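# Roll the can-topped crate gently up to the stop

## Task

Move the crate along the roller lane until it sits against the stop at the end. It must never strike the stop or any arm at speed. The cans standing on its lid must stay where they are and must never be grasped, whether by one gripper or squeezed between two. Arm bases in metres, with facing in degrees counter-clockwise from +x: arm1 x=-1.22 y=+0.68 z=+0.94 facing -85; arm2 x=-0.28 y=+0.68 z=+0.81 facing -99; arm3 x=+1.43 y=+0.62 z=+0.96 facing -90; arm4 x=+1.61 y=-0.66 z=+0.84 facing +102; arm5 x=+0.48 y=-0.65 z=+0.92 facing +82; arm6 x=-0.80 y=-0.66 z=+0.70 facing +92. At the end every arm must release and back away. The crate must stay at the stop with no robot holding it there.

## Robot and tools

ROBOTS. Six identical i2rt Big YAM arms, arm1 to arm6. Each has six revolute joints, a two-finger gripper and a wrist camera (armN_cam_wrist). cam_high is a fixed room camera at about pos_world [0.0213809, 1.19227, 2.29071], looking down over the lane. The hand reaches roughly 1.0 m from the joint1 axis. Joints move at different speeds, so the hand can sweep wide between postures. Arms do not wait for each other.

FRAME. One shared scene frame in metres: origin on the floor, +z up. The bases listed in the task are in this frame. "hand" is the point midway between the fingertips. Its z axis runs along the fingers and its y axis is the direction the fingers open and close.

JOINTS. Every joint value is an absolute target, never an offset. Angles are in radians; the gripper is in metres. Ranges, with the tolerance for counting as arrived:
- joint1_rad -2.879 to 2.879 (±0.045): turns the whole arm about its foot, positive counter-clockwise seen from above; 0 is the base's facing direction.
- joint2_rad 0 to 3.141 (±0.14): shoulder; 0 has the upper arm pointing back and roughly level, and increasing values raise it and then bring it forward.
- joint3_rad 0 to 3.019 (±0.09): elbow; 0 is fully folded, and larger values open it.
- joint4_rad -1.692 to 1.57 (±0.055): hand pitch, positive tips the fingers up.
- joint5_rad -1.57 to 1.57 (±0.03): sideways hand swing, positive toward the arm's right.
- joint6_rad -2.094 to 2.094 (±0.035): hand roll, positive clockwise seen from behind the hand.
- gripper_m 0 to 0.093 (±0.003): gap between the fingertips. Each pad squeezes with about 50 to 62 N, less on some grippers.
With joints 1 and 6 at 0 and the hand level and pointing forward, the camera sits on top of the hand and looks toward the fingertips.

TOOLS.
- execute_actions: "actions" is a list holding exactly one action or none. An action is an object keyed by arm name ("arm1" to "arm6"). Each arm value is {"joints": {...}}, naming any subset of joint1_rad to joint6_rad and gripper_m. All named motions begin together and may finish at different times; an action runs for at most 15 s. A joint or arm left out may keep straining toward its previous target. An unknown key or an out-of-range number rejects the whole call, and nothing moves. "cameras" is an optional list of camera names or ["all"]; omitting it or passing null gives all, and [] gives none. An empty actions list simply reports state and pictures.
- wait: "seconds" from 0 to 10. Nothing new is commanded while the simulation runs on.
- zoom_image: "camera" plus "region" [x0, y0, x1, y1] in image pixels, origin at the top-left, no larger than 504 by 504. It only works on a full image from the latest result.
- read_manual: returns only the URDF licence texts; it does not move anything.
- finished_scene: "scene" is the number of the current scene. It ends that scene for good, so call it only once the crate is resting at the stop and all arms have let go and moved away.

RESULTS. Each result gives joint_positions per arm and a "pictures" line listing camera names in image order. joint_status describes how each commanded joint of the last accepted action ended:
- "off_target": it stopped short and may still be pushing.
- "contact_stop" or "time_out": it now holds where it stopped. After a time_out, however, a joint can keep a target at most 0.375, 0.375, 0.113, 0.225, 0.075 and 0.3 rad (joints 1 to 6) from where it stands and continue pushing; on_its_own lists these. To relieve the push, command the reported position.
- "joint command not followed" (often followed by "cause:") means a self- and inter-arm clearance check blocked that arm's joint targets. Its gripper target still runs. Those joints show "not_followed" and may be retried on later actions until you send targets that pass.
- on_its_own covers anything this call did not command; "held at" gives the held target, not the actual position.
A stop reported in one result cancels the remaining movement, wait and finish calls in the same reply. A target very close to the current position may not move the joint. A joint holding a load slowly sags.

HEAT. Holding weight or pushing warms the motors. MOTOR HOT appears from 85 °C. At 100 °C the arm goes limp and drops until it cools (OVER-TEMPERATURE FAULT), and its unfinished keys show "limit_stop_at_motor_heat"; resend those targets afterwards. Some heat carries into the next scene.

TIMING. The simulation keeps running while you compose a reply, with the robots holding their last command. Arms do not stop on contact and can push very hard.

CAMERAS. Calibrations follow OpenCV conventions. T_world_to_cam maps scene coordinates into the camera frame. The wrist cameras are fisheye, 504x504; cam_high is pinhole plus radial distortion, 672x504. Expect small errors of about a degree and a few millimetres, and larger ones for wrist cameras, whose poses come from reported joint angles.

AVOID. Never let two arms press together; that fails the run. The clearance check ignores fingers, gripper housings and wrist cameras, and it can react too late. Keep the crate slow when it nears the stop or an arm. Do not grip or disturb the cans, and do not knock anything off the work area or onto the floor. Loose objects may occasionally get a brief nudge. Avoid drops, slips, slams and sustained hard pushing.

Each tool is called by a JSON object that holds its "fn" and its "kwargs".

## Session

{"fn": "execute_actions", "kwargs": {"actions": []}}

Scene clock: 0.00 s.
Motor temperatures (°C, as the motors report them): arm1=[26 28 26 29 27 29] | arm2=[27 26 27 29 28 26] | arm3=[29 28 27 27 29 29] | arm4=[28 26 26 28 29 27] | arm5=[29 30 29 28 29 29] | arm6=[27 28 27 28 27 28]
arm1.joint_positions: joint1_rad=-0.018 joint2_rad=+0.459 joint3_rad=+1.455 joint4_rad=-1.123 joint5_rad=-0.267 joint6_rad=+0.303 gripper_m=+0.094
arm1.joint_status: not commanded
arm1.hand: x=-1.1633 y=+0.5284 z=+1.5954 quat_wxyz=(-0.602, -0.527, -0.527, +0.287) (m; scene frame)
arm2.joint_positions: joint1_rad=-0.653 joint2_rad=+0.498 joint3_rad=+1.316 joint4_rad=-1.380 joint5_rad=+0.055 joint6_rad=+0.383 gripper_m=+0.094
arm2.joint_status: not commanded
arm2.hand: x=-0.4320 y=+0.5552 z=+1.3312 quat_wxyz=(-0.241, -0.864, -0.152, +0.416) (m; scene frame)
arm3.joint_positions: joint1_rad=-0.088 joint2_rad=+0.523 joint3_rad=+1.366 joint4_rad=-1.170 joint5_rad=-0.119 joint6_rad=-0.241 gripper_m=+0.094
arm3.joint_status: not commanded
arm3.hand: x=+1.4270 y=+0.4025 z=+1.5395 quat_wxyz=(-0.379, -0.502, -0.640, +0.441) (m; scene frame)
arm4.joint_positions: joint1_rad=-0.245 joint2_rad=+0.492 joint3_rad=+1.449 joint4_rad=-1.271 joint5_rad=+0.250 joint6_rad=-0.464 gripper_m=+0.095
arm4.joint_status: not commanded
arm4.hand: x=+1.6556 y=-0.4968 z=+1.4490 quat_wxyz=(-0.559, +0.634, -0.490, -0.213) (m; scene frame)
arm5.joint_positions: joint1_rad=-0.569 joint2_rad=+0.633 joint3_rad=+1.335 joint4_rad=-1.320 joint5_rad=-0.207 joint6_rad=-0.284 gripper_m=+0.094
arm5.joint_status: not commanded
arm5.hand: x=+0.6078 y=-0.4427 z=+1.4392 quat_wxyz=(-0.417, +0.517, -0.716, -0.214) (m; scene frame)
arm6.joint_positions: joint1_rad=-0.068 joint2_rad=+0.648 joint3_rad=+1.365 joint4_rad=-1.187 joint5_rad=-0.082 joint6_rad=+0.408 gripper_m=+0.095
arm6.joint_status: not commanded
arm6.hand: x=-0.8019 y=-0.4007 z=+1.2616 quat_wxyz=(-0.266, +0.469, -0.706, -0.459) (m; scene frame)
pictures: arm1_cam_wrist, arm2_cam_wrist, arm3_cam_wrist, arm4_cam_wrist, arm5_cam_wrist, arm6_cam_wrist, cam_high
Images, in order (width x height): arm1_cam_wrist 504x504, arm2_cam_wrist 504x504, arm3_cam_wrist 504x504, arm4_cam_wrist 504x504, arm5_cam_wrist 504x504, arm6_cam_wrist 504x504, cam_high 672x504.

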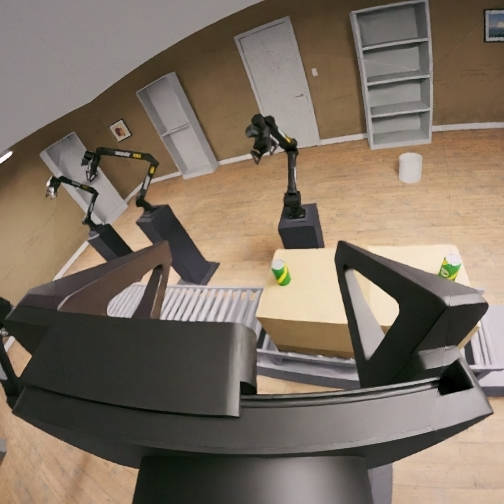

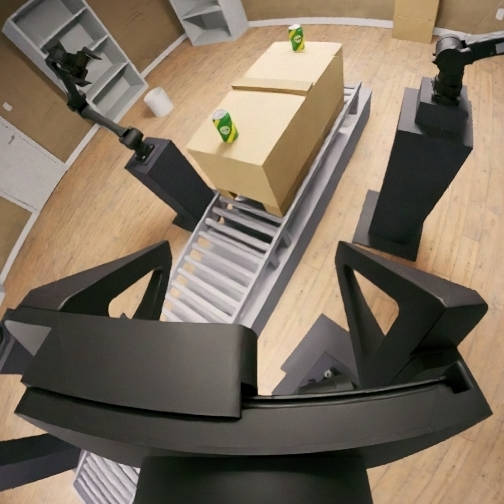

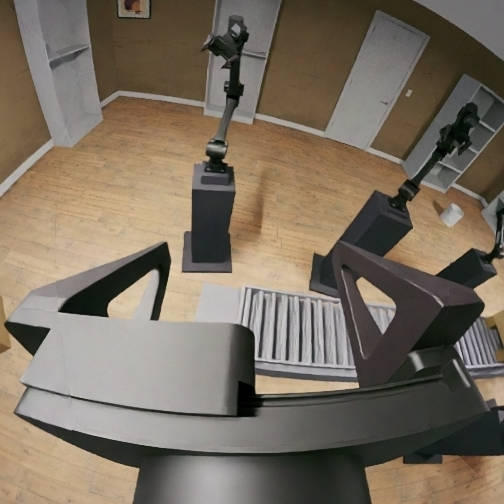

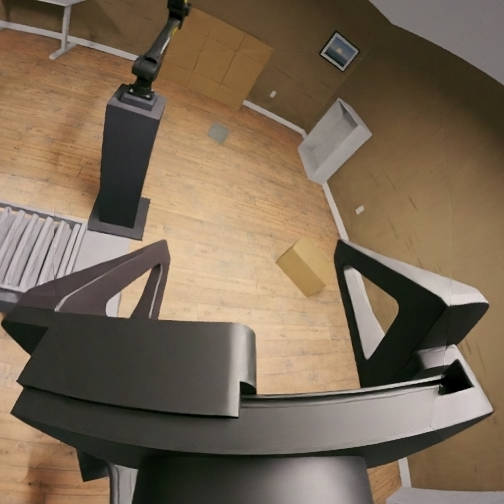

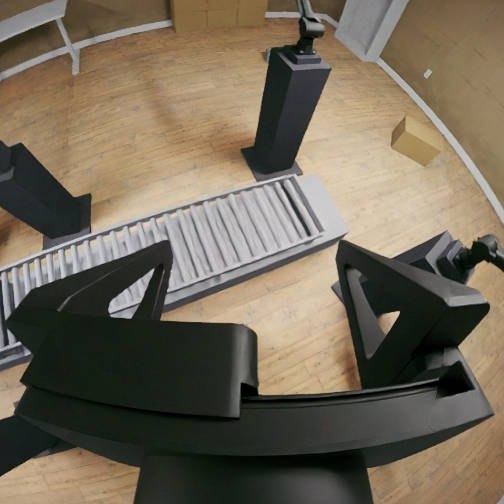

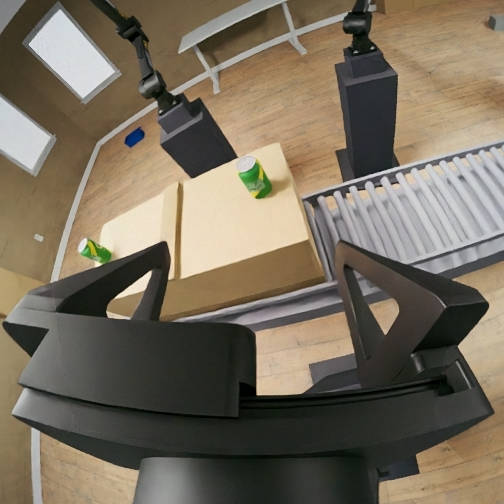

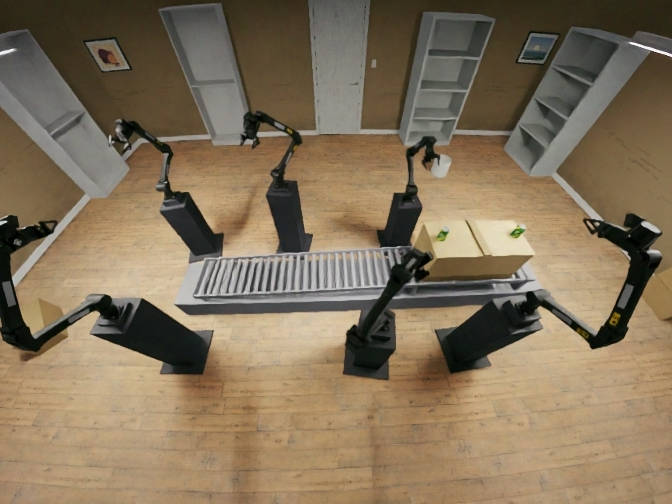

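{"fn": "zoom_image", "kwargs": {"camera": "cam_high", "region": [370, 190, 570, 320]}}

{"fn": "zoom_image", "kwargs": {"camera": "arm2_cam_wrist", "region": [170, 20, 390, 280]}}

{"fn": "zoom_image", "kwargs": {"camera": "cam_high", "region": [160, 220, 400, 330]}}

Region (370, 190, 570, 320) of cam_high's 672x504 image, scaled by 2.520, with more detail than that image has; it fills the top 328 rows of this view, and the rest is white.

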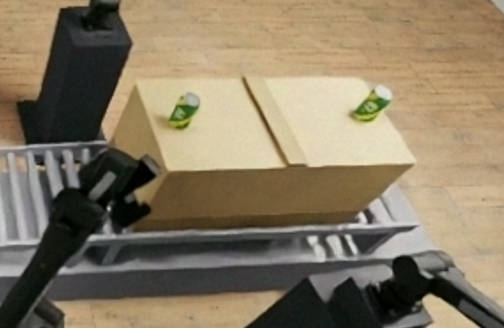

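Region (170, 20, 390, 280) of arm2_cam_wrist's 504x504 image, scaled by 1.938, with more detail than that image has; it fills the left 426 columns of this view, and the rest is white.

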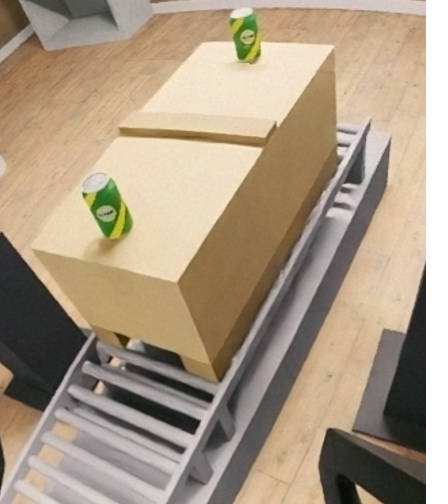

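Region (160, 220, 400, 330) of cam_high's 672x504 image, scaled by 2.100, with more detail than that image has; it fills the top 231 rows of this view, and the rest is white.

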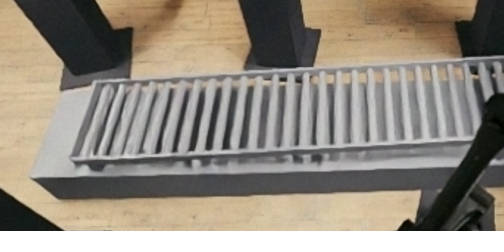

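{"fn": "execute_actions", "kwargs": {"actions": [{"arm1":{"joints":{"joint1_rad":-0.9,"joint2_rad":2.1,"joint3_rad":1.93,"joint4_rad":-0.946,"joint5_rad":0,"joint6_rad":0.9,"gripper_m":0}},"arm2":{"joints":{"joint1_rad":-0.42,"joint2_rad":2.385,"joint3_rad":2.072,"joint4_rad":-1.087,"joint5_rad":0,"joint6_rad":-2.05,"gripper_m":0}},"arm5":{"joints":{"joint1_rad":0.61,"joint2_rad":2.334,"joint3_rad":1.46,"joint4_rad":-0.526,"joint5_rad":0,"joint6_rad":1.8,"gripper_m":0}},"arm3":{"joints":{"joint1_rad":-0.9,"joint2_rad":2.957,"joint3_rad":2.554,"joint4_rad":-1.0,"joint5_rad":0,"joint6_rad":-2.05,"gripper_m":0}}}], "cameras": []}}

{"fn": "execute_actions", "kwargs": {"actions": [{"arm1":{"joints":{"joint2_rad":2.384}},"arm2":{"joints":{"joint1_rad":-0.5}}}], "cameras": ["cam_high","arm1_cam_wrist","arm2_cam_wrist","arm6_cam_wrist"]}}

Scene clock: 5.40 s.
Motor temperatures (°C, as the motors report them): arm1=[26 29 28 29 27 29] | arm2=[27 27 28 29 28 26] | arm3=[29 29 28 27 29 29] | arm4=[28 26 27 28 29 27] | arm5=[29 30 30 28 29 29] | arm6=[27 28 28 28 27 28]
arm1.joint_positions: joint1_rad=-0.907 joint2_rad=+2.103 joint3_rad=+1.906 joint4_rad=-0.942 joint5_rad=-0.003 joint6_rad=+0.890 gripper_m=+0.000
arm1.joint_status: all done
arm1.hand: x=-1.7636 y=+0.1655 z=+1.0697 quat_wxyz=(-0.162, -0.974, +0.068, +0.142) (m; scene frame)
arm2.joint_positions: joint1_rad=-0.428 joint2_rad=+2.408 joint3_rad=+2.042 joint4_rad=-1.088 joint5_rad=+0.003 joint6_rad=-2.035 gripper_m=+0.000
arm2.joint_status: all done
arm2.hand: x=-0.6876 y=+0.0685 z=+0.7616 quat_wxyz=(+0.027, -0.059, -0.997, +0.049) (m; scene frame)
arm3.joint_positions: joint1_rad=-0.905 joint2_rad=+2.974 joint3_rad=+2.520 joint4_rad=-1.000 joint5_rad=-0.003 joint6_rad=-2.041 gripper_m=+0.000
arm3.joint_status: all done
arm3.hand: x=+0.8200 y=+0.1375 z=+0.6646 quat_wxyz=(+0.034, -0.212, -0.976, +0.043) (m; scene frame)
arm4.joint_positions: joint1_rad=-0.245 joint2_rad=+0.492 joint3_rad=+1.449 joint4_rad=-1.271 joint5_rad=+0.250 joint6_rad=-0.464 gripper_m=+0.095
arm4.joint_status: not commanded
arm4.hand: x=+1.6556 y=-0.4968 z=+1.4490 quat_wxyz=(-0.559, +0.634, -0.490, -0.213) (m; scene frame)
arm5.joint_positions: joint1_rad=+0.611 joint2_rad=+2.326 joint3_rad=+1.448 joint4_rad=-0.544 joint5_rad=-0.002 joint6_rad=+1.785 gripper_m=+0.001
arm5.joint_status: all done
arm5.hand: x=+0.2077 y=-0.1020 z=+0.7427 quat_wxyz=(+0.020, +0.124, -0.990, -0.071) (m; scene frame)
arm6.joint_positions: joint1_rad=-0.068 joint2_rad=+0.648 joint3_rad=+1.365 joint4_rad=-1.187 joint5_rad=-0.082 joint6_rad=+0.408 gripper_m=+0.095
arm6.joint_status: not commanded
arm6.hand: x=-0.8019 y=-0.4007 z=+1.2616 quat_wxyz=(-0.266, +0.469, -0.706, -0.459) (m; scene frame)
pictures: none
No camera images: the call's "cameras" was empty. Leave "cameras" out to get every camera's image.

Scene clock: 6.60 s.
Motor temperatures (°C, as the motors report them): arm1=[26 29 28 29 27 29] | arm2=[27 27 29 29 28 26] | arm3=[29 29 29 27 29 29] | arm4=[28 26 27 28 29 27] | arm5=[29 30 30 28 29 29] | arm6=[27 28 28 28 27 28]
arm1.joint_positions: joint1_rad=-0.907 joint2_rad=+2.408 joint3_rad=+1.908 joint4_rad=-0.942 joint5_rad=-0.003 joint6_rad=+0.891 gripper_m=+0.000
arm1.joint_status: all done
arm1.hand: x=-1.7368 y=+0.1872 z=+0.8521 quat_wxyz=(-0.052, -0.995, +0.069, +0.039) (m; scene frame)
arm2.joint_positions: joint1_rad=-0.508 joint2_rad=+2.408 joint3_rad=+2.042 joint4_rad=-1.088 joint5_rad=+0.002 joint6_rad=-2.035 gripper_m=+0.000
arm2.joint_status: all done
arm2.hand: x=-0.7353 y=+0.1029 z=+0.7613 quat_wxyz=(+0.028, -0.099, -0.994, +0.048) (m; scene frame)
arm3.joint_positions: joint1_rad=-0.905 joint2_rad=+2.974 joint3_rad=+2.520 joint4_rad=-1.000 joint5_rad=-0.003 joint6_rad=-2.042 gripper_m=+0.000
arm3.joint_status: not commanded
arm3.hand: x=+0.8200 y=+0.1375 z=+0.6646 quat_wxyz=(+0.034, -0.212, -0.976, +0.043) (m; scene frame)
arm4.joint_positions: joint1_rad=-0.245 joint2_rad=+0.492 joint3_rad=+1.449 joint4_rad=-1.271 joint5_rad=+0.250 joint6_rad=-0.464 gripper_m=+0.095
arm4.joint_status: not commanded
arm4.hand: x=+1.6556 y=-0.4968 z=+1.4490 quat_wxyz=(-0.559, +0.634, -0.490, -0.213) (m; scene frame)
arm5.joint_positions: joint1_rad=+0.611 joint2_rad=+2.326 joint3_rad=+1.448 joint4_rad=-0.544 joint5_rad=-0.002 joint6_rad=+1.785 gripper_m=+0.001
arm5.joint_status: not commanded
arm5.hand: x=+0.2077 y=-0.1020 z=+0.7427 quat_wxyz=(+0.020, +0.124, -0.990, -0.071) (m; scene frame)
arm6.joint_positions: joint1_rad=-0.068 joint2_rad=+0.648 joint3_rad=+1.365 joint4_rad=-1.187 joint5_rad=-0.082 joint6_rad=+0.408 gripper_m=+0.095
arm6.joint_status: not commanded
arm6.hand: x=-0.8019 y=-0.4007 z=+1.2616 quat_wxyz=(-0.266, +0.469, -0.706, -0.459) (m; scene frame)
pictures: arm1_cam_wrist, arm2_cam_wrist, arm6_cam_wrist, cam_high
camera_calibration (this result's frames):
arm1_cam_wrist: T_world_to_cam=[[0.135471, 0.984738, -0.109265, 0.145145], [0.852716, -0.0597265, 0.51895, 1.05648], [0.504503, -0.163475, -0.847793, 1.75455], [0, 0, 0, 1]] pos_world=[-1.80572, 0.206994, 0.955088]
arm2_cam_wrist: T_world_to_cam=[[-0.188713, -0.978645, 0.0814954, -0.0958309], [-0.752401, 0.197418, 0.628426, -1.04882], [-0.631095, 0.0572749, -0.773589, 0.242162], [0, 0, 0, 1]] pos_world=[-0.654392, 0.0994015, 0.85425]
Images, in order (width x height): arm1_cam_wrist 504x504, arm2_cam_wrist 504x504, arm6_cam_wrist 504x504, cam_high 672x504.

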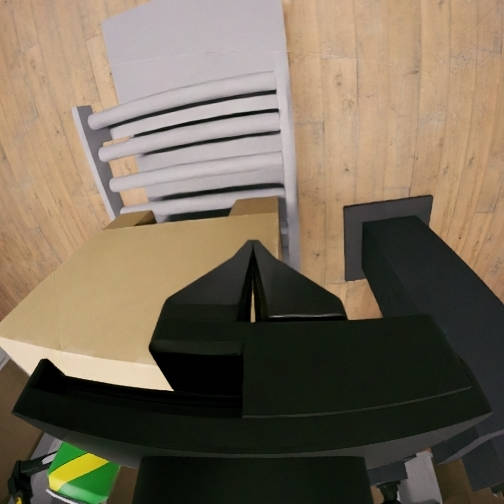

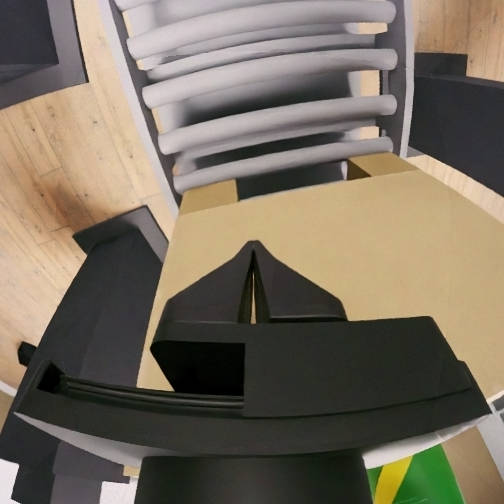

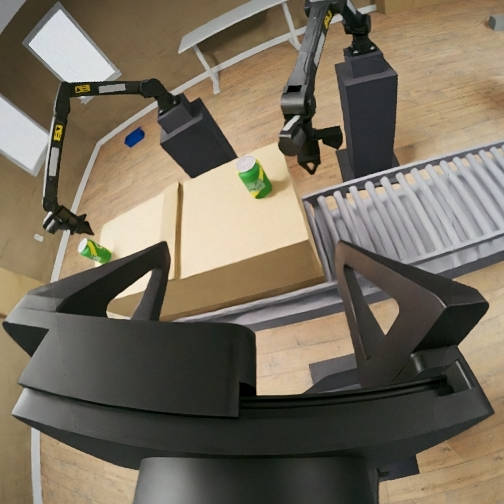

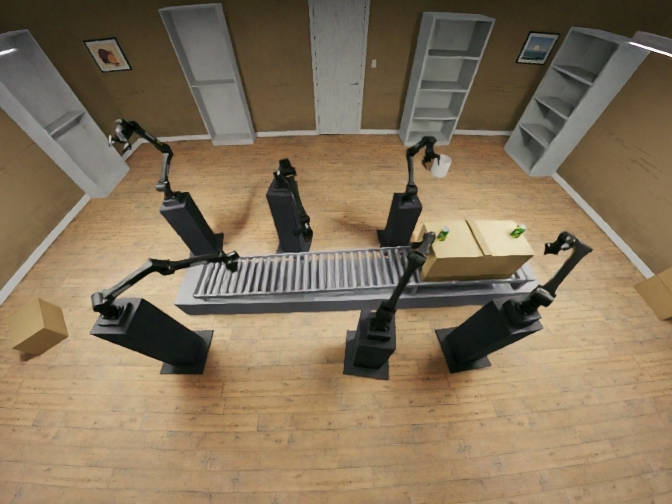

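{"fn": "execute_actions", "kwargs": {"actions": [{"arm1":{"joints":{"joint1_rad":-0.76,"joint2_rad":2.47,"joint3_rad":1.97,"joint4_rad":-0.9}}}], "cameras": ["cam_high","arm1_cam_wrist"]}}

{"fn": "execute_actions", "kwargs": {"actions": [{"arm1":{"joints":{"joint1_rad":-0.70}}}], "cameras": ["cam_high","arm1_cam_wrist","arm2_cam_wrist"]}}

Scene clock: 8.13 s.
Motor temperatures (°C, as the motors report them): arm1=[26 30 28 29 27 29] | arm2=[27 28 29 29 28 26] | arm3=[29 30 29 27 29 29] | arm4=[28 26 27 28 29 27] | arm5=[29 30 30 28 29 29] | arm6=[27 28 28 28 27 28]
arm1.joint_positions: joint1_rad=-0.749 joint2_rad=+2.434 joint3_rad=+1.929 joint4_rad=-0.905 joint5_rad=+0.004 joint6_rad=+0.891 gripper_m=+0.000
arm1.joint_status: all done
arm1.hand: x=-1.6619 y=+0.1024 z=+0.8445 quat_wxyz=(-0.066, -0.997, -0.009, +0.048) (m; scene frame)
arm2.joint_positions: joint1_rad=-0.508 joint2_rad=+2.408 joint3_rad=+2.042 joint4_rad=-1.088 joint5_rad=+0.002 joint6_rad=-2.035 gripper_m=+0.000
arm2.joint_status: not commanded
arm2.hand: x=-0.7353 y=+0.1029 z=+0.7613 quat_wxyz=(+0.028, -0.099, -0.994, +0.048) (m; scene frame)
arm3.joint_positions: joint1_rad=-0.905 joint2_rad=+2.974 joint3_rad=+2.520 joint4_rad=-1.000 joint5_rad=-0.003 joint6_rad=-2.042 gripper_m=+0.000
arm3.joint_status: not commanded
arm3.hand: x=+0.8200 y=+0.1375 z=+0.6646 quat_wxyz=(+0.034, -0.212, -0.976, +0.043) (m; scene frame)
arm4.joint_positions: joint1_rad=-0.245 joint2_rad=+0.492 joint3_rad=+1.449 joint4_rad=-1.271 joint5_rad=+0.250 joint6_rad=-0.464 gripper_m=+0.095
arm4.joint_status: not commanded
arm4.hand: x=+1.6556 y=-0.4968 z=+1.4490 quat_wxyz=(-0.559, +0.634, -0.490, -0.213) (m; scene frame)
arm5.joint_positions: joint1_rad=+0.611 joint2_rad=+2.326 joint3_rad=+1.448 joint4_rad=-0.544 joint5_rad=-0.002 joint6_rad=+1.785 gripper_m=+0.001
arm5.joint_status: not commanded
arm5.hand: x=+0.2077 y=-0.1020 z=+0.7427 quat_wxyz=(+0.020, +0.124, -0.990, -0.071) (m; scene frame)
arm6.joint_positions: joint1_rad=-0.068 joint2_rad=+0.648 joint3_rad=+1.365 joint4_rad=-1.187 joint5_rad=-0.082 joint6_rad=+0.408 gripper_m=+0.095
arm6.joint_status: not commanded
arm6.hand: x=-0.8019 y=-0.4007 z=+1.2616 quat_wxyz=(-0.266, +0.469, -0.706, -0.459) (m; scene frame)
pictures: arm1_cam_wrist, cam_high
camera_calibration (this result's frames):
arm1_cam_wrist: T_world_to_cam=[[-0.0225807, 0.991093, -0.131245, -0.0270512], [0.864992, 0.0851916, 0.4945, 1.01771], [0.501277, -0.10236, -0.859211, 1.69453], [0, 0, 0, 1]] pos_world=[-1.73035, 0.113561, 0.949147]
Images, in order (width x height): arm1_cam_wrist 504x504, cam_high 672x504.

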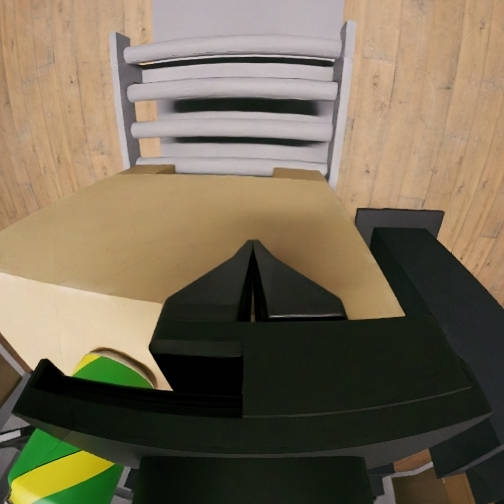

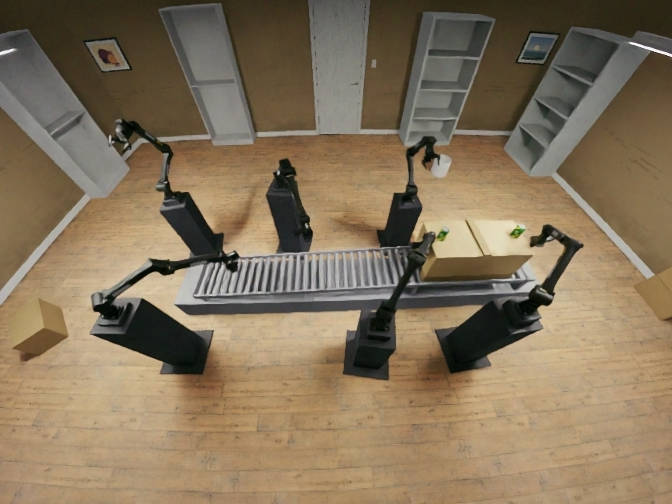

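Scene clock: 8.80 s.
Motor temperatures (°C, as the motors report them): arm1=[26 30 28 29 27 29] | arm2=[27 28 30 29 28 26] | arm3=[29 30 29 27 29 29] | arm4=[28 26 27 28 29 27] | arm5=[29 30 30 28 29 29] | arm6=[27 28 28 28 27 28]
arm1.joint_positions: joint1_rad=-0.730 joint2_rad=+2.434 joint3_rad=+1.932 joint4_rad=-0.903 joint5_rad=+0.011 joint6_rad=+0.891 gripper_m=+0.000
arm1.joint_status: all done
arm1.hand: x=-1.6528 y=+0.0930 z=+0.8460 quat_wxyz=(-0.067, -0.996, -0.018, +0.052) (m; scene frame)
arm2.joint_positions: joint1_rad=-0.508 joint2_rad=+2.408 joint3_rad=+2.042 joint4_rad=-1.088 joint5_rad=+0.002 joint6_rad=-2.035 gripper_m=+0.000
arm2.joint_status: not commanded
arm2.hand: x=-0.7353 y=+0.1029 z=+0.7613 quat_wxyz=(+0.028, -0.099, -0.994, +0.048) (m; scene frame)
arm3.joint_positions: joint1_rad=-0.905 joint2_rad=+2.974 joint3_rad=+2.520 joint4_rad=-1.000 joint5_rad=-0.003 joint6_rad=-2.042 gripper_m=+0.000
arm3.joint_status: not commanded
arm3.hand: x=+0.8200 y=+0.1375 z=+0.6646 quat_wxyz=(+0.034, -0.212, -0.976, +0.043) (m; scene frame)
arm4.joint_positions: joint1_rad=-0.245 joint2_rad=+0.492 joint3_rad=+1.449 joint4_rad=-1.271 joint5_rad=+0.250 joint6_rad=-0.464 gripper_m=+0.095
arm4.joint_status: not commanded
arm4.hand: x=+1.6556 y=-0.4968 z=+1.4490 quat_wxyz=(-0.559, +0.634, -0.490, -0.213) (m; scene frame)
arm5.joint_positions: joint1_rad=+0.611 joint2_rad=+2.326 joint3_rad=+1.448 joint4_rad=-0.544 joint5_rad=-0.002 joint6_rad=+1.785 gripper_m=+0.001
arm5.joint_status: not commanded
arm5.hand: x=+0.2077 y=-0.1020 z=+0.7427 quat_wxyz=(+0.020, +0.124, -0.990, -0.071) (m; scene frame)
arm6.joint_positions: joint1_rad=-0.068 joint2_rad=+0.648 joint3_rad=+1.365 joint4_rad=-1.187 joint5_rad=-0.082 joint6_rad=+0.408 gripper_m=+0.095
arm6.joint_status: not commanded
arm6.hand: x=-0.8019 y=-0.4007 z=+1.2616 quat_wxyz=(-0.266, +0.469, -0.706, -0.459) (m; scene frame)
pictures: arm1_cam_wrist, arm2_cam_wrist, cam_high
camera_calibration (this result's frames):
arm1_cam_wrist: T_world_to_cam=[[-0.0418244, 0.990472, -0.131212, -0.0490906], [0.867609, 0.101132, 0.486854, 1.01918], [0.495485, -0.093478, -0.863572, 1.68358], [0, 0, 0, 1]] pos_world=[-1.72049, 0.102929, 0.951257]
arm2_cam_wrist: T_world_to_cam=[[-0.188713, -0.978645, 0.0814954, -0.0958309], [-0.752401, 0.197418, 0.628426, -1.04882], [-0.631095, 0.0572749, -0.773589, 0.242162], [0, 0, 0, 1]] pos_world=[-0.654392, 0.0994015, 0.85425]
Images, in order (width x height): arm1_cam_wrist 504x504, arm2_cam_wrist 504x504, cam_high 672x504.

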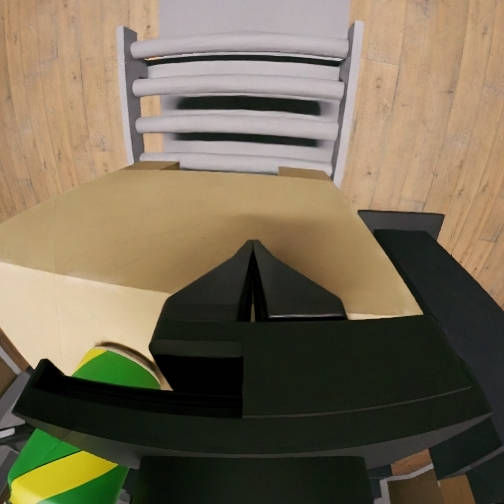

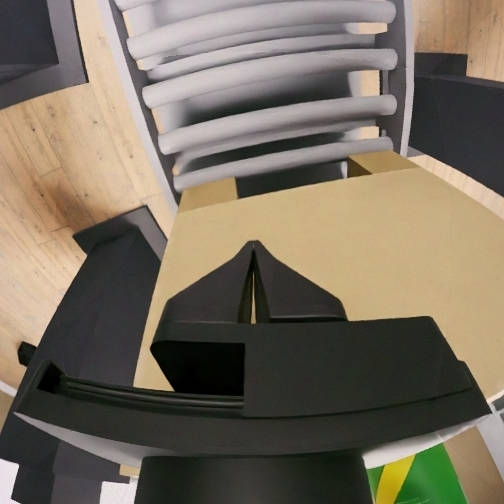

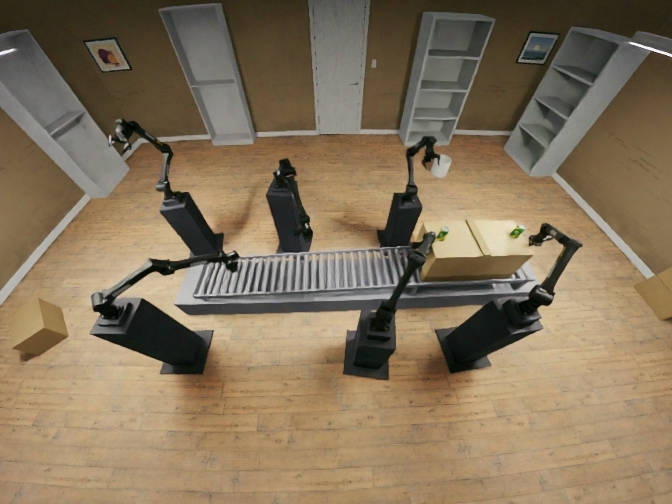

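{"fn": "execute_actions", "kwargs": {"actions": [{"arm1":{"joints":{"joint1_rad":-0.85,"joint3_rad":1.83,"joint4_rad":-0.8}}}], "cameras": []}}

{"fn": "execute_actions", "kwargs": {"actions": [{"arm1":{"joints":{"joint1_rad":-0.74}}}], "cameras": ["arm1_cam_wrist"]}}

{"fn": "execute_actions", "kwargs": {"actions": [{"arm1":{"joints":{"joint1_rad":-0.68}}}], "cameras": ["cam_high","arm1_cam_wrist","arm2_cam_wrist"]}}

Scene clock: 10.40 s.
Motor temperatures (°C, as the motors report them): arm1=[26 30 29 29 27 29] | arm2=[27 28 30 29 28 26] | arm3=[29 30 30 27 29 29] | arm4=[28 26 28 28 29 27] | arm5=[29 31 30 28 29 29] | arm6=[27 28 29 28 27 28]
arm1.joint_positions: joint1_rad=-0.857 joint2_rad=+2.447 joint3_rad=+1.834 joint4_rad=-0.812 joint5_rad=+0.001 joint6_rad=+0.891 gripper_m=+0.000
arm1.joint_status: all done
arm1.hand: x=-1.7047 y=+0.1696 z=+0.8038 quat_wxyz=(-0.059, -0.996, +0.045, +0.045) (m; scene frame)
arm2.joint_positions: joint1_rad=-0.508 joint2_rad=+2.408 joint3_rad=+2.042 joint4_rad=-1.088 joint5_rad=+0.002 joint6_rad=-2.035 gripper_m=+0.000
arm2.joint_status: not commanded
arm2.hand: x=-0.7353 y=+0.1029 z=+0.7613 quat_wxyz=(+0.028, -0.099, -0.994, +0.048) (m; scene frame)
arm3.joint_positions: joint1_rad=-0.905 joint2_rad=+2.974 joint3_rad=+2.520 joint4_rad=-1.000 joint5_rad=-0.003 joint6_rad=-2.042 gripper_m=+0.000
arm3.joint_status: not commanded
arm3.hand: x=+0.8200 y=+0.1375 z=+0.6646 quat_wxyz=(+0.034, -0.212, -0.976, +0.043) (m; scene frame)
arm4.joint_positions: joint1_rad=-0.245 joint2_rad=+0.492 joint3_rad=+1.449 joint4_rad=-1.271 joint5_rad=+0.250 joint6_rad=-0.464 gripper_m=+0.095
arm4.joint_status: not commanded
arm4.hand: x=+1.6556 y=-0.4968 z=+1.4490 quat_wxyz=(-0.559, +0.634, -0.490, -0.213) (m; scene frame)
arm5.joint_positions: joint1_rad=+0.611 joint2_rad=+2.326 joint3_rad=+1.448 joint4_rad=-0.544 joint5_rad=-0.002 joint6_rad=+1.785 gripper_m=+0.001
arm5.joint_status: not commanded
arm5.hand: x=+0.2077 y=-0.1020 z=+0.7427 quat_wxyz=(+0.020, +0.124, -0.990, -0.071) (m; scene frame)
arm6.joint_positions: joint1_rad=-0.068 joint2_rad=+0.648 joint3_rad=+1.365 joint4_rad=-1.187 joint5_rad=-0.082 joint6_rad=+0.408 gripper_m=+0.095
arm6.joint_status: not commanded
arm6.hand: x=-0.8019 y=-0.4007 z=+1.2616 quat_wxyz=(-0.266, +0.469, -0.706, -0.459) (m; scene frame)
pictures: none
No camera images: the call's "cameras" was empty. Leave "cameras" out to get every camera's image.

Scene clock: 11.63 s.
Motor temperatures (°C, as the motors report them): arm1=[26 30 29 29 27 29] | arm2=[27 29 30 29 28 26] | arm3=[29 31 30 27 29 29] | arm4=[28 26 28 28 29 27] | arm5=[29 31 30 28 29 29] | arm6=[27 28 29 28 27 28]
arm1.joint_positions: joint1_rad=-0.752 joint2_rad=+2.447 joint3_rad=+1.835 joint4_rad=-0.796 joint5_rad=+0.004 joint6_rad=+0.890 gripper_m=+0.000
arm1.joint_status: all done
arm1.hand: x=-1.6518 y=+0.1179 z=+0.8056 quat_wxyz=(-0.067, -0.997, -0.008, +0.049) (m; scene frame)
arm2.joint_positions: joint1_rad=-0.508 joint2_rad=+2.408 joint3_rad=+2.042 joint4_rad=-1.088 joint5_rad=+0.002 joint6_rad=-2.035 gripper_m=+0.000
arm2.joint_status: not commanded
arm2.hand: x=-0.7353 y=+0.1029 z=+0.7613 quat_wxyz=(+0.028, -0.099, -0.994, +0.048) (m; scene frame)
arm3.joint_positions: joint1_rad=-0.905 joint2_rad=+2.974 joint3_rad=+2.520 joint4_rad=-1.000 joint5_rad=-0.003 joint6_rad=-2.042 gripper_m=+0.000
arm3.joint_status: not commanded
arm3.hand: x=+0.8200 y=+0.1375 z=+0.6646 quat_wxyz=(+0.034, -0.212, -0.976, +0.043) (m; scene frame)
arm4.joint_positions: joint1_rad=-0.245 joint2_rad=+0.492 joint3_rad=+1.449 joint4_rad=-1.271 joint5_rad=+0.250 joint6_rad=-0.464 gripper_m=+0.095
arm4.joint_status: not commanded
arm4.hand: x=+1.6556 y=-0.4968 z=+1.4490 quat_wxyz=(-0.559, +0.634, -0.490, -0.213) (m; scene frame)
arm5.joint_positions: joint1_rad=+0.611 joint2_rad=+2.326 joint3_rad=+1.448 joint4_rad=-0.544 joint5_rad=-0.002 joint6_rad=+1.785 gripper_m=+0.001
arm5.joint_status: not commanded
arm5.hand: x=+0.2077 y=-0.1020 z=+0.7427 quat_wxyz=(+0.020, +0.124, -0.990, -0.071) (m; scene frame)
arm6.joint_positions: joint1_rad=-0.068 joint2_rad=+0.648 joint3_rad=+1.365 joint4_rad=-1.187 joint5_rad=-0.082 joint6_rad=+0.408 gripper_m=+0.095
arm6.joint_status: not commanded
arm6.hand: x=-0.8019 y=-0.4007 z=+1.2616 quat_wxyz=(-0.266, +0.469, -0.706, -0.459) (m; scene frame)
pictures: arm1_cam_wrist
camera_calibration (this result's frames):
arm1_cam_wrist: T_world_to_cam=[[-0.0208523, 0.990908, -0.132913, -0.0430189], [0.86589, 0.0843582, 0.49307, 1.0296], [0.4998, -0.104806, -0.859777, 1.65591], [0, 0, 0, 1]] pos_world=[-1.72004, 0.129322, 0.910326]
Images, in order (width x height): arm1_cam_wrist 504x504.

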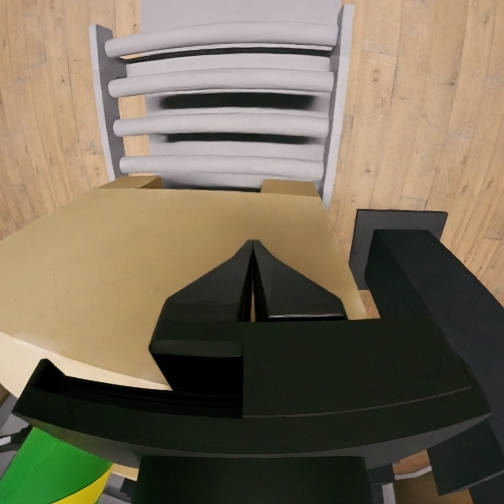

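Scene clock: 12.73 s.
Motor temperatures (°C, as the motors report them): arm1=[26 30 29 29 27 29] | arm2=[27 29 30 29 28 26] | arm3=[29 31 30 27 29 29] | arm4=[28 26 28 28 29 27] | arm5=[29 31 30 28 29 29] | arm6=[27 28 29 28 27 28]
arm1.joint_positions: joint1_rad=-0.715 joint2_rad=+2.447 joint3_rad=+1.835 joint4_rad=-0.796 joint5_rad=+0.011 joint6_rad=+0.890 gripper_m=+0.000
arm1.joint_status: all done
arm1.hand: x=-1.6318 y=+0.1028 z=+0.8059 quat_wxyz=(-0.066, -0.996, -0.026, +0.051) (m; scene frame)
arm2.joint_positions: joint1_rad=-0.493 joint2_rad=+2.408 joint3_rad=+2.042 joint4_rad=-1.088 joint5_rad=-0.002 joint6_rad=-2.044 gripper_m=+0.000
arm2.joint_status: not commanded
arm2.hand: x=-0.7259 y=+0.0957 z=+0.7613 quat_wxyz=(+0.026, -0.087, -0.995, +0.048) (m; scene frame)
arm3.joint_positions: joint1_rad=-0.905 joint2_rad=+2.974 joint3_rad=+2.520 joint4_rad=-1.000 joint5_rad=-0.003 joint6_rad=-2.042 gripper_m=+0.000
arm3.joint_status: not commanded
arm3.hand: x=+0.8200 y=+0.1375 z=+0.6646 quat_wxyz=(+0.034, -0.212, -0.976, +0.043) (m; scene frame)
arm4.joint_positions: joint1_rad=-0.245 joint2_rad=+0.492 joint3_rad=+1.449 joint4_rad=-1.271 joint5_rad=+0.250 joint6_rad=-0.464 gripper_m=+0.095
arm4.joint_status: not commanded
arm4.hand: x=+1.6556 y=-0.4968 z=+1.4490 quat_wxyz=(-0.559, +0.634, -0.490, -0.213) (m; scene frame)
arm5.joint_positions: joint1_rad=+0.611 joint2_rad=+2.326 joint3_rad=+1.448 joint4_rad=-0.544 joint5_rad=-0.002 joint6_rad=+1.785 gripper_m=+0.001
arm5.joint_status: not commanded
arm5.hand: x=+0.2077 y=-0.1020 z=+0.7427 quat_wxyz=(+0.020, +0.124, -0.990, -0.071) (m; scene frame)
arm6.joint_positions: joint1_rad=-0.068 joint2_rad=+0.648 joint3_rad=+1.365 joint4_rad=-1.187 joint5_rad=-0.082 joint6_rad=+0.408 gripper_m=+0.095
arm6.joint_status: not commanded
arm6.hand: x=-0.8019 y=-0.4007 z=+1.2616 quat_wxyz=(-0.266, +0.469, -0.706, -0.459) (m; scene frame)
pictures: arm1_cam_wrist, arm2_cam_wrist, cam_high
camera_calibration (this result's frames):
arm1_cam_wrist: T_world_to_cam=[[-0.0571293, 0.990015, -0.128869, -0.0899662], [0.865166, 0.113508, 0.488471, 1.01298], [0.498222, -0.0835866, -0.863011, 1.64243], [0, 0, 0, 1]] pos_world=[-1.69982, 0.111371, 0.911028]
arm2_cam_wrist: T_world_to_cam=[[-0.165751, -0.982714, 0.0824651, -0.0847069], [-0.758269, 0.180465, 0.626467, -1.04152], [-0.630519, 0.0413068, -0.775074, 0.251615], [0, 0, 0, 1]] pos_world=[-0.645145, 0.0943221, 0.854483]
Images, in order (width x height): arm1_cam_wrist 504x504, arm2_cam_wrist 504x504, cam_high 672x504.

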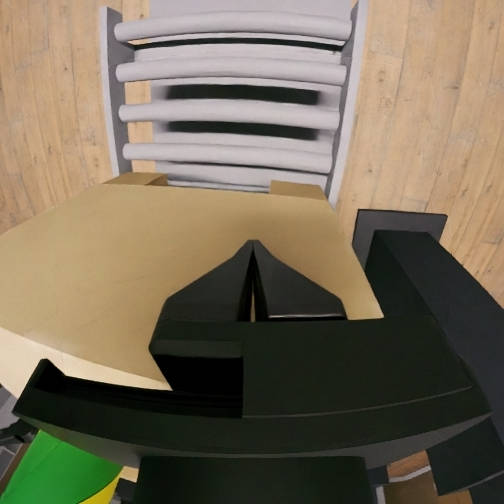

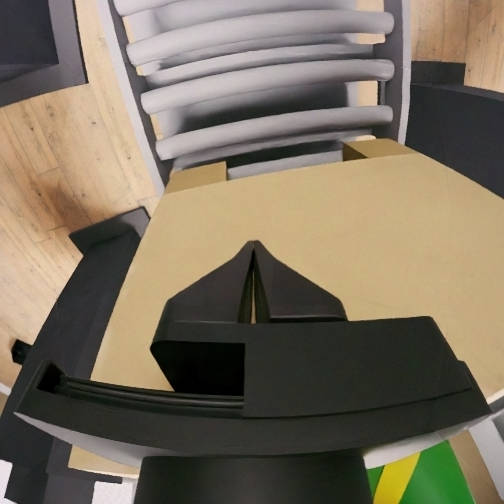

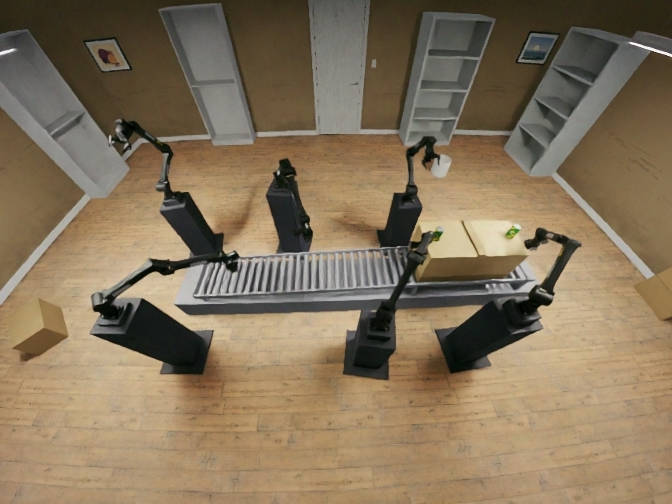

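Clamped. Test whether it rolls on its own.

{"fn": "execute_actions", "kwargs": {"actions": [{"arm2":{"joints":{"joint1_rad":-0.44}},"arm1":{"joints":{"joint1_rad":-0.62}}}], "cameras": []}}

{"fn": "execute_actions", "kwargs": {"actions": [{"arm2":{"joints":{"joint1_rad":-0.38}}}], "cameras": ["arm1_cam_wrist","arm2_cam_wrist"]}}

{"fn": "execute_actions", "kwargs": {"actions": [{"arm2":{"joints":{"joint1_rad":-0.32}}}], "cameras": ["arm1_cam_wrist","arm2_cam_wrist","cam_high"]}}

Scene clock: 22.80 s.
Motor temperatures (°C, as the motors report them): arm1=[26 31 29 29 27 29] | arm2=[27 30 32 29 28 26] | arm3=[29 33 32 27 29 29] | arm4=[28 26 28 28 29 27] | arm5=[29 32 31 28 29 29] | arm6=[27 28 30 28 27 28]
arm1.joint_positions: joint1_rad=-0.636 joint2_rad=+2.447 joint3_rad=+1.835 joint4_rad=-0.796 joint5_rad=+0.006 joint6_rad=+0.892 gripper_m=+0.000
arm1.joint_status: all done
arm1.hand: x=-1.5848 y=+0.0713 z=+0.8065 quat_wxyz=(-0.070, -0.994, -0.065, +0.046) (m; scene frame)
arm2.joint_positions: joint1_rad=-0.422 joint2_rad=+2.408 joint3_rad=+2.042 joint4_rad=-1.091 joint5_rad=-0.007 joint6_rad=-2.050 gripper_m=+0.000
arm2.joint_status: all done
arm2.hand: x=-0.6821 y=+0.0657 z=+0.7618 quat_wxyz=(+0.022, -0.049, -0.997, +0.050) (m; scene frame)
arm3.joint_positions: joint1_rad=-0.905 joint2_rad=+2.974 joint3_rad=+2.520 joint4_rad=-1.000 joint5_rad=-0.003 joint6_rad=-2.042 gripper_m=+0.000
arm3.joint_status: not commanded
arm3.hand: x=+0.8200 y=+0.1375 z=+0.6646 quat_wxyz=(+0.034, -0.212, -0.976, +0.043) (m; scene frame)
arm4.joint_positions: joint1_rad=-0.245 joint2_rad=+0.492 joint3_rad=+1.449 joint4_rad=-1.271 joint5_rad=+0.250 joint6_rad=-0.464 gripper_m=+0.095
arm4.joint_status: not commanded
arm4.hand: x=+1.6556 y=-0.4968 z=+1.4490 quat_wxyz=(-0.559, +0.634, -0.490, -0.213) (m; scene frame)
arm5.joint_positions: joint1_rad=+0.611 joint2_rad=+2.326 joint3_rad=+1.448 joint4_rad=-0.544 joint5_rad=-0.002 joint6_rad=+1.785 gripper_m=+0.001
arm5.joint_status: not commanded
arm5.hand: x=+0.2077 y=-0.1020 z=+0.7427 quat_wxyz=(+0.020, +0.124, -0.990, -0.071) (m; scene frame)
arm6.joint_positions: joint1_rad=-0.068 joint2_rad=+0.648 joint3_rad=+1.365 joint4_rad=-1.187 joint5_rad=-0.082 joint6_rad=+0.408 gripper_m=+0.095
arm6.joint_status: not commanded
arm6.hand: x=-0.8019 y=-0.4007 z=+1.2616 quat_wxyz=(-0.266, +0.469, -0.706, -0.459) (m; scene frame)
pictures: none
No camera images: the call's "cameras" was empty. Leave "cameras" out to get every camera's image.

Scene clock: 23.63 s.
Motor temperatures (°C, as the motors report them): arm1=[26 32 29 29 27 29] | arm2=[27 30 32 29 28 26] | arm3=[29 33 32 27 29 29] | arm4=[28 26 29 28 29 27] | arm5=[29 32 31 28 29 29] | arm6=[27 28 30 28 27 28]
arm1.joint_positions: joint1_rad=-0.636 joint2_rad=+2.447 joint3_rad=+1.835 joint4_rad=-0.796 joint5_rad=+0.006 joint6_rad=+0.892 gripper_m=+0.000
arm1.joint_status: not commanded
arm1.hand: x=-1.5848 y=+0.0713 z=+0.8065 quat_wxyz=(-0.070, -0.994, -0.064, +0.046) (m; scene frame)
arm2.joint_positions: joint1_rad=-0.379 joint2_rad=+2.408 joint3_rad=+2.042 joint4_rad=-1.091 joint5_rad=-0.003 joint6_rad=-2.050 gripper_m=+0.000
arm2.joint_status: all done
arm2.hand: x=-0.6561 y=+0.0496 z=+0.7620 quat_wxyz=(+0.023, -0.027, -0.998, +0.049) (m; scene frame)
arm3.joint_positions: joint1_rad=-0.905 joint2_rad=+2.974 joint3_rad=+2.520 joint4_rad=-1.000 joint5_rad=-0.003 joint6_rad=-2.042 gripper_m=+0.000
arm3.joint_status: not commanded
arm3.hand: x=+0.8200 y=+0.1375 z=+0.6646 quat_wxyz=(+0.034, -0.212, -0.976, +0.043) (m; scene frame)
arm4.joint_positions: joint1_rad=-0.245 joint2_rad=+0.492 joint3_rad=+1.449 joint4_rad=-1.271 joint5_rad=+0.250 joint6_rad=-0.464 gripper_m=+0.095
arm4.joint_status: not commanded
arm4.hand: x=+1.6556 y=-0.4968 z=+1.4490 quat_wxyz=(-0.559, +0.634, -0.490, -0.213) (m; scene frame)
arm5.joint_positions: joint1_rad=+0.611 joint2_rad=+2.326 joint3_rad=+1.448 joint4_rad=-0.544 joint5_rad=-0.002 joint6_rad=+1.785 gripper_m=+0.001
arm5.joint_status: not commanded
arm5.hand: x=+0.2077 y=-0.1020 z=+0.7427 quat_wxyz=(+0.020, +0.124, -0.990, -0.071) (m; scene frame)
arm6.joint_positions: joint1_rad=-0.068 joint2_rad=+0.648 joint3_rad=+1.365 joint4_rad=-1.187 joint5_rad=-0.082 joint6_rad=+0.408 gripper_m=+0.095
arm6.joint_status: not commanded
arm6.hand: x=-0.8019 y=-0.4007 z=+1.2616 quat_wxyz=(-0.266, +0.469, -0.706, -0.459) (m; scene frame)
pictures: arm1_cam_wrist, arm2_cam_wrist
camera_calibration (this result's frames):
arm1_cam_wrist: T_world_to_cam=[[-0.132768, 0.982241, -0.13257, -0.17242], [0.851997, 0.181445, 0.4911, 0.94779], [0.506433, -0.047747, -0.860956, 1.62569], [0, 0, 0, 1]] pos_world=[-1.65371, 0.0750082, 0.911333]
arm2_cam_wrist: T_world_to_cam=[[-0.046441, -0.9956, 0.0813875, -0.0388305], [-0.775398, 0.0872949, 0.62541, -0.986424], [-0.629763, -0.034063, -0.77604, 0.303057], [0, 0, 0, 1]] pos_world=[-0.57582, 0.0577732, 0.855264]
Images, in order (width x height): arm1_cam_wrist 504x504, arm2_cam_wrist 504x504.

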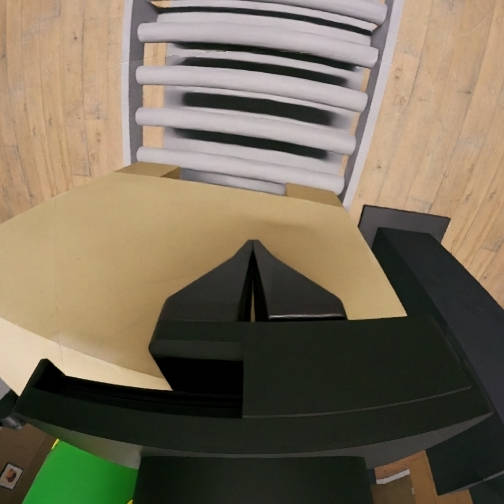

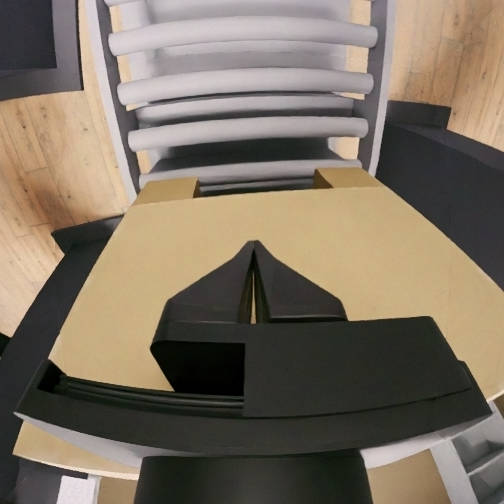

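Scene clock: 24.53 s.
Motor temperatures (°C, as the motors report them): arm1=[26 32 29 29 27 29] | arm2=[27 30 33 29 28 26] | arm3=[29 33 32 27 29 29] | arm4=[28 26 29 28 29 27] | arm5=[29 32 31 28 29 29] | arm6=[27 28 30 28 27 28]
arm1.joint_positions: joint1_rad=-0.636 joint2_rad=+2.447 joint3_rad=+1.835 joint4_rad=-0.796 joint5_rad=+0.006 joint6_rad=+0.892 gripper_m=+0.000
arm1.joint_status: not commanded
arm1.hand: x=-1.5848 y=+0.0713 z=+0.8065 quat_wxyz=(-0.070, -0.994, -0.064, +0.046) (m; scene frame)
arm2.joint_positions: joint1_rad=-0.313 joint2_rad=+2.408 joint3_rad=+2.042 joint4_rad=-1.091 joint5_rad=-0.002 joint6_rad=-2.050 gripper_m=+0.000
arm2.joint_status: all done
arm2.hand: x=-0.6140 y=+0.0265 z=+0.7623 quat_wxyz=(+0.021, +0.005, -0.998, +0.050) (m; scene frame)
arm3.joint_positions: joint1_rad=-0.905 joint2_rad=+2.974 joint3_rad=+2.520 joint4_rad=-1.000 joint5_rad=-0.003 joint6_rad=-2.042 gripper_m=+0.000
arm3.joint_status: not commanded
arm3.hand: x=+0.8200 y=+0.1375 z=+0.6646 quat_wxyz=(+0.034, -0.212, -0.976, +0.043) (m; scene frame)
arm4.joint_positions: joint1_rad=-0.245 joint2_rad=+0.492 joint3_rad=+1.449 joint4_rad=-1.271 joint5_rad=+0.250 joint6_rad=-0.464 gripper_m=+0.095
arm4.joint_status: not commanded
arm4.hand: x=+1.6556 y=-0.4968 z=+1.4490 quat_wxyz=(-0.559, +0.634, -0.490, -0.213) (m; scene frame)
arm5.joint_positions: joint1_rad=+0.611 joint2_rad=+2.326 joint3_rad=+1.448 joint4_rad=-0.544 joint5_rad=-0.002 joint6_rad=+1.785 gripper_m=+0.001
arm5.joint_status: not commanded
arm5.hand: x=+0.2077 y=-0.1020 z=+0.7427 quat_wxyz=(+0.020, +0.124, -0.990, -0.071) (m; scene frame)
arm6.joint_positions: joint1_rad=-0.068 joint2_rad=+0.648 joint3_rad=+1.365 joint4_rad=-1.187 joint5_rad=-0.082 joint6_rad=+0.408 gripper_m=+0.095
arm6.joint_status: not commanded
arm6.hand: x=-0.8019 y=-0.4007 z=+1.2616 quat_wxyz=(-0.266, +0.469, -0.706, -0.459) (m; scene frame)
pictures: arm1_cam_wrist, arm2_cam_wrist, cam_high
camera_calibration (this result's frames):
arm1_cam_wrist: T_world_to_cam=[[-0.132768, 0.982241, -0.13257, -0.17242], [0.851997, 0.181445, 0.4911, 0.94779], [0.506433, -0.047747, -0.860956, 1.62569], [0, 0, 0, 1]] pos_world=[-1.65371, 0.0750082, 0.911333]
arm2_cam_wrist: T_world_to_cam=[[0.0188945, -0.99649, 0.0815527, -0.0198341], [-0.779126, 0.0364429, 0.625807, -0.953208], [-0.626582, -0.0753642, -0.775703, 0.331782], [0, 0, 0, 1]] pos_world=[-0.534406, 0.0399777, 0.855506]
Images, in order (width x height): arm1_cam_wrist 504x504, arm2_cam_wrist 504x504, cam_high 672x504.

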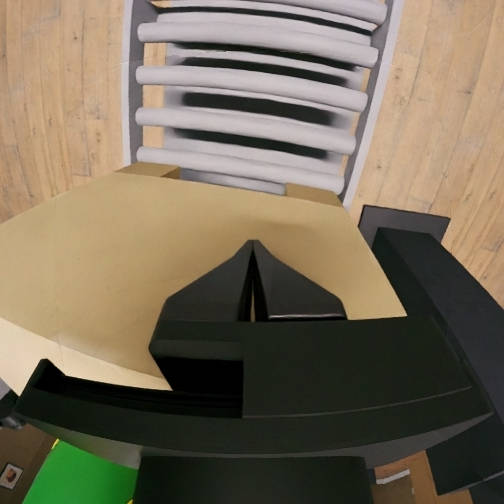

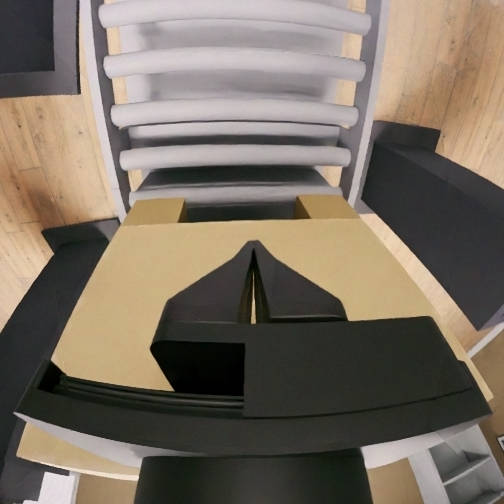

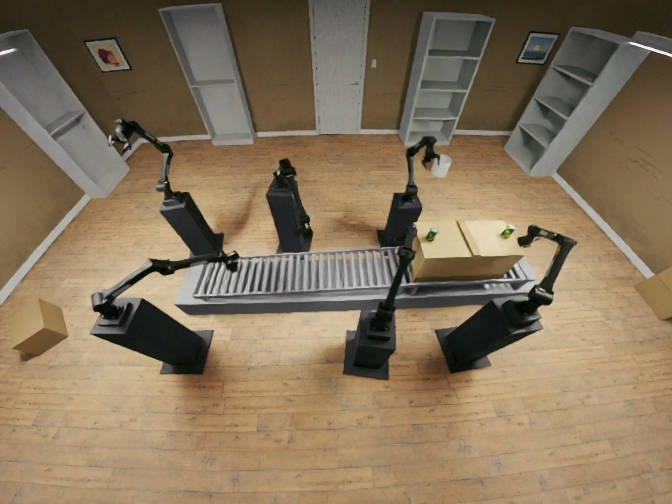

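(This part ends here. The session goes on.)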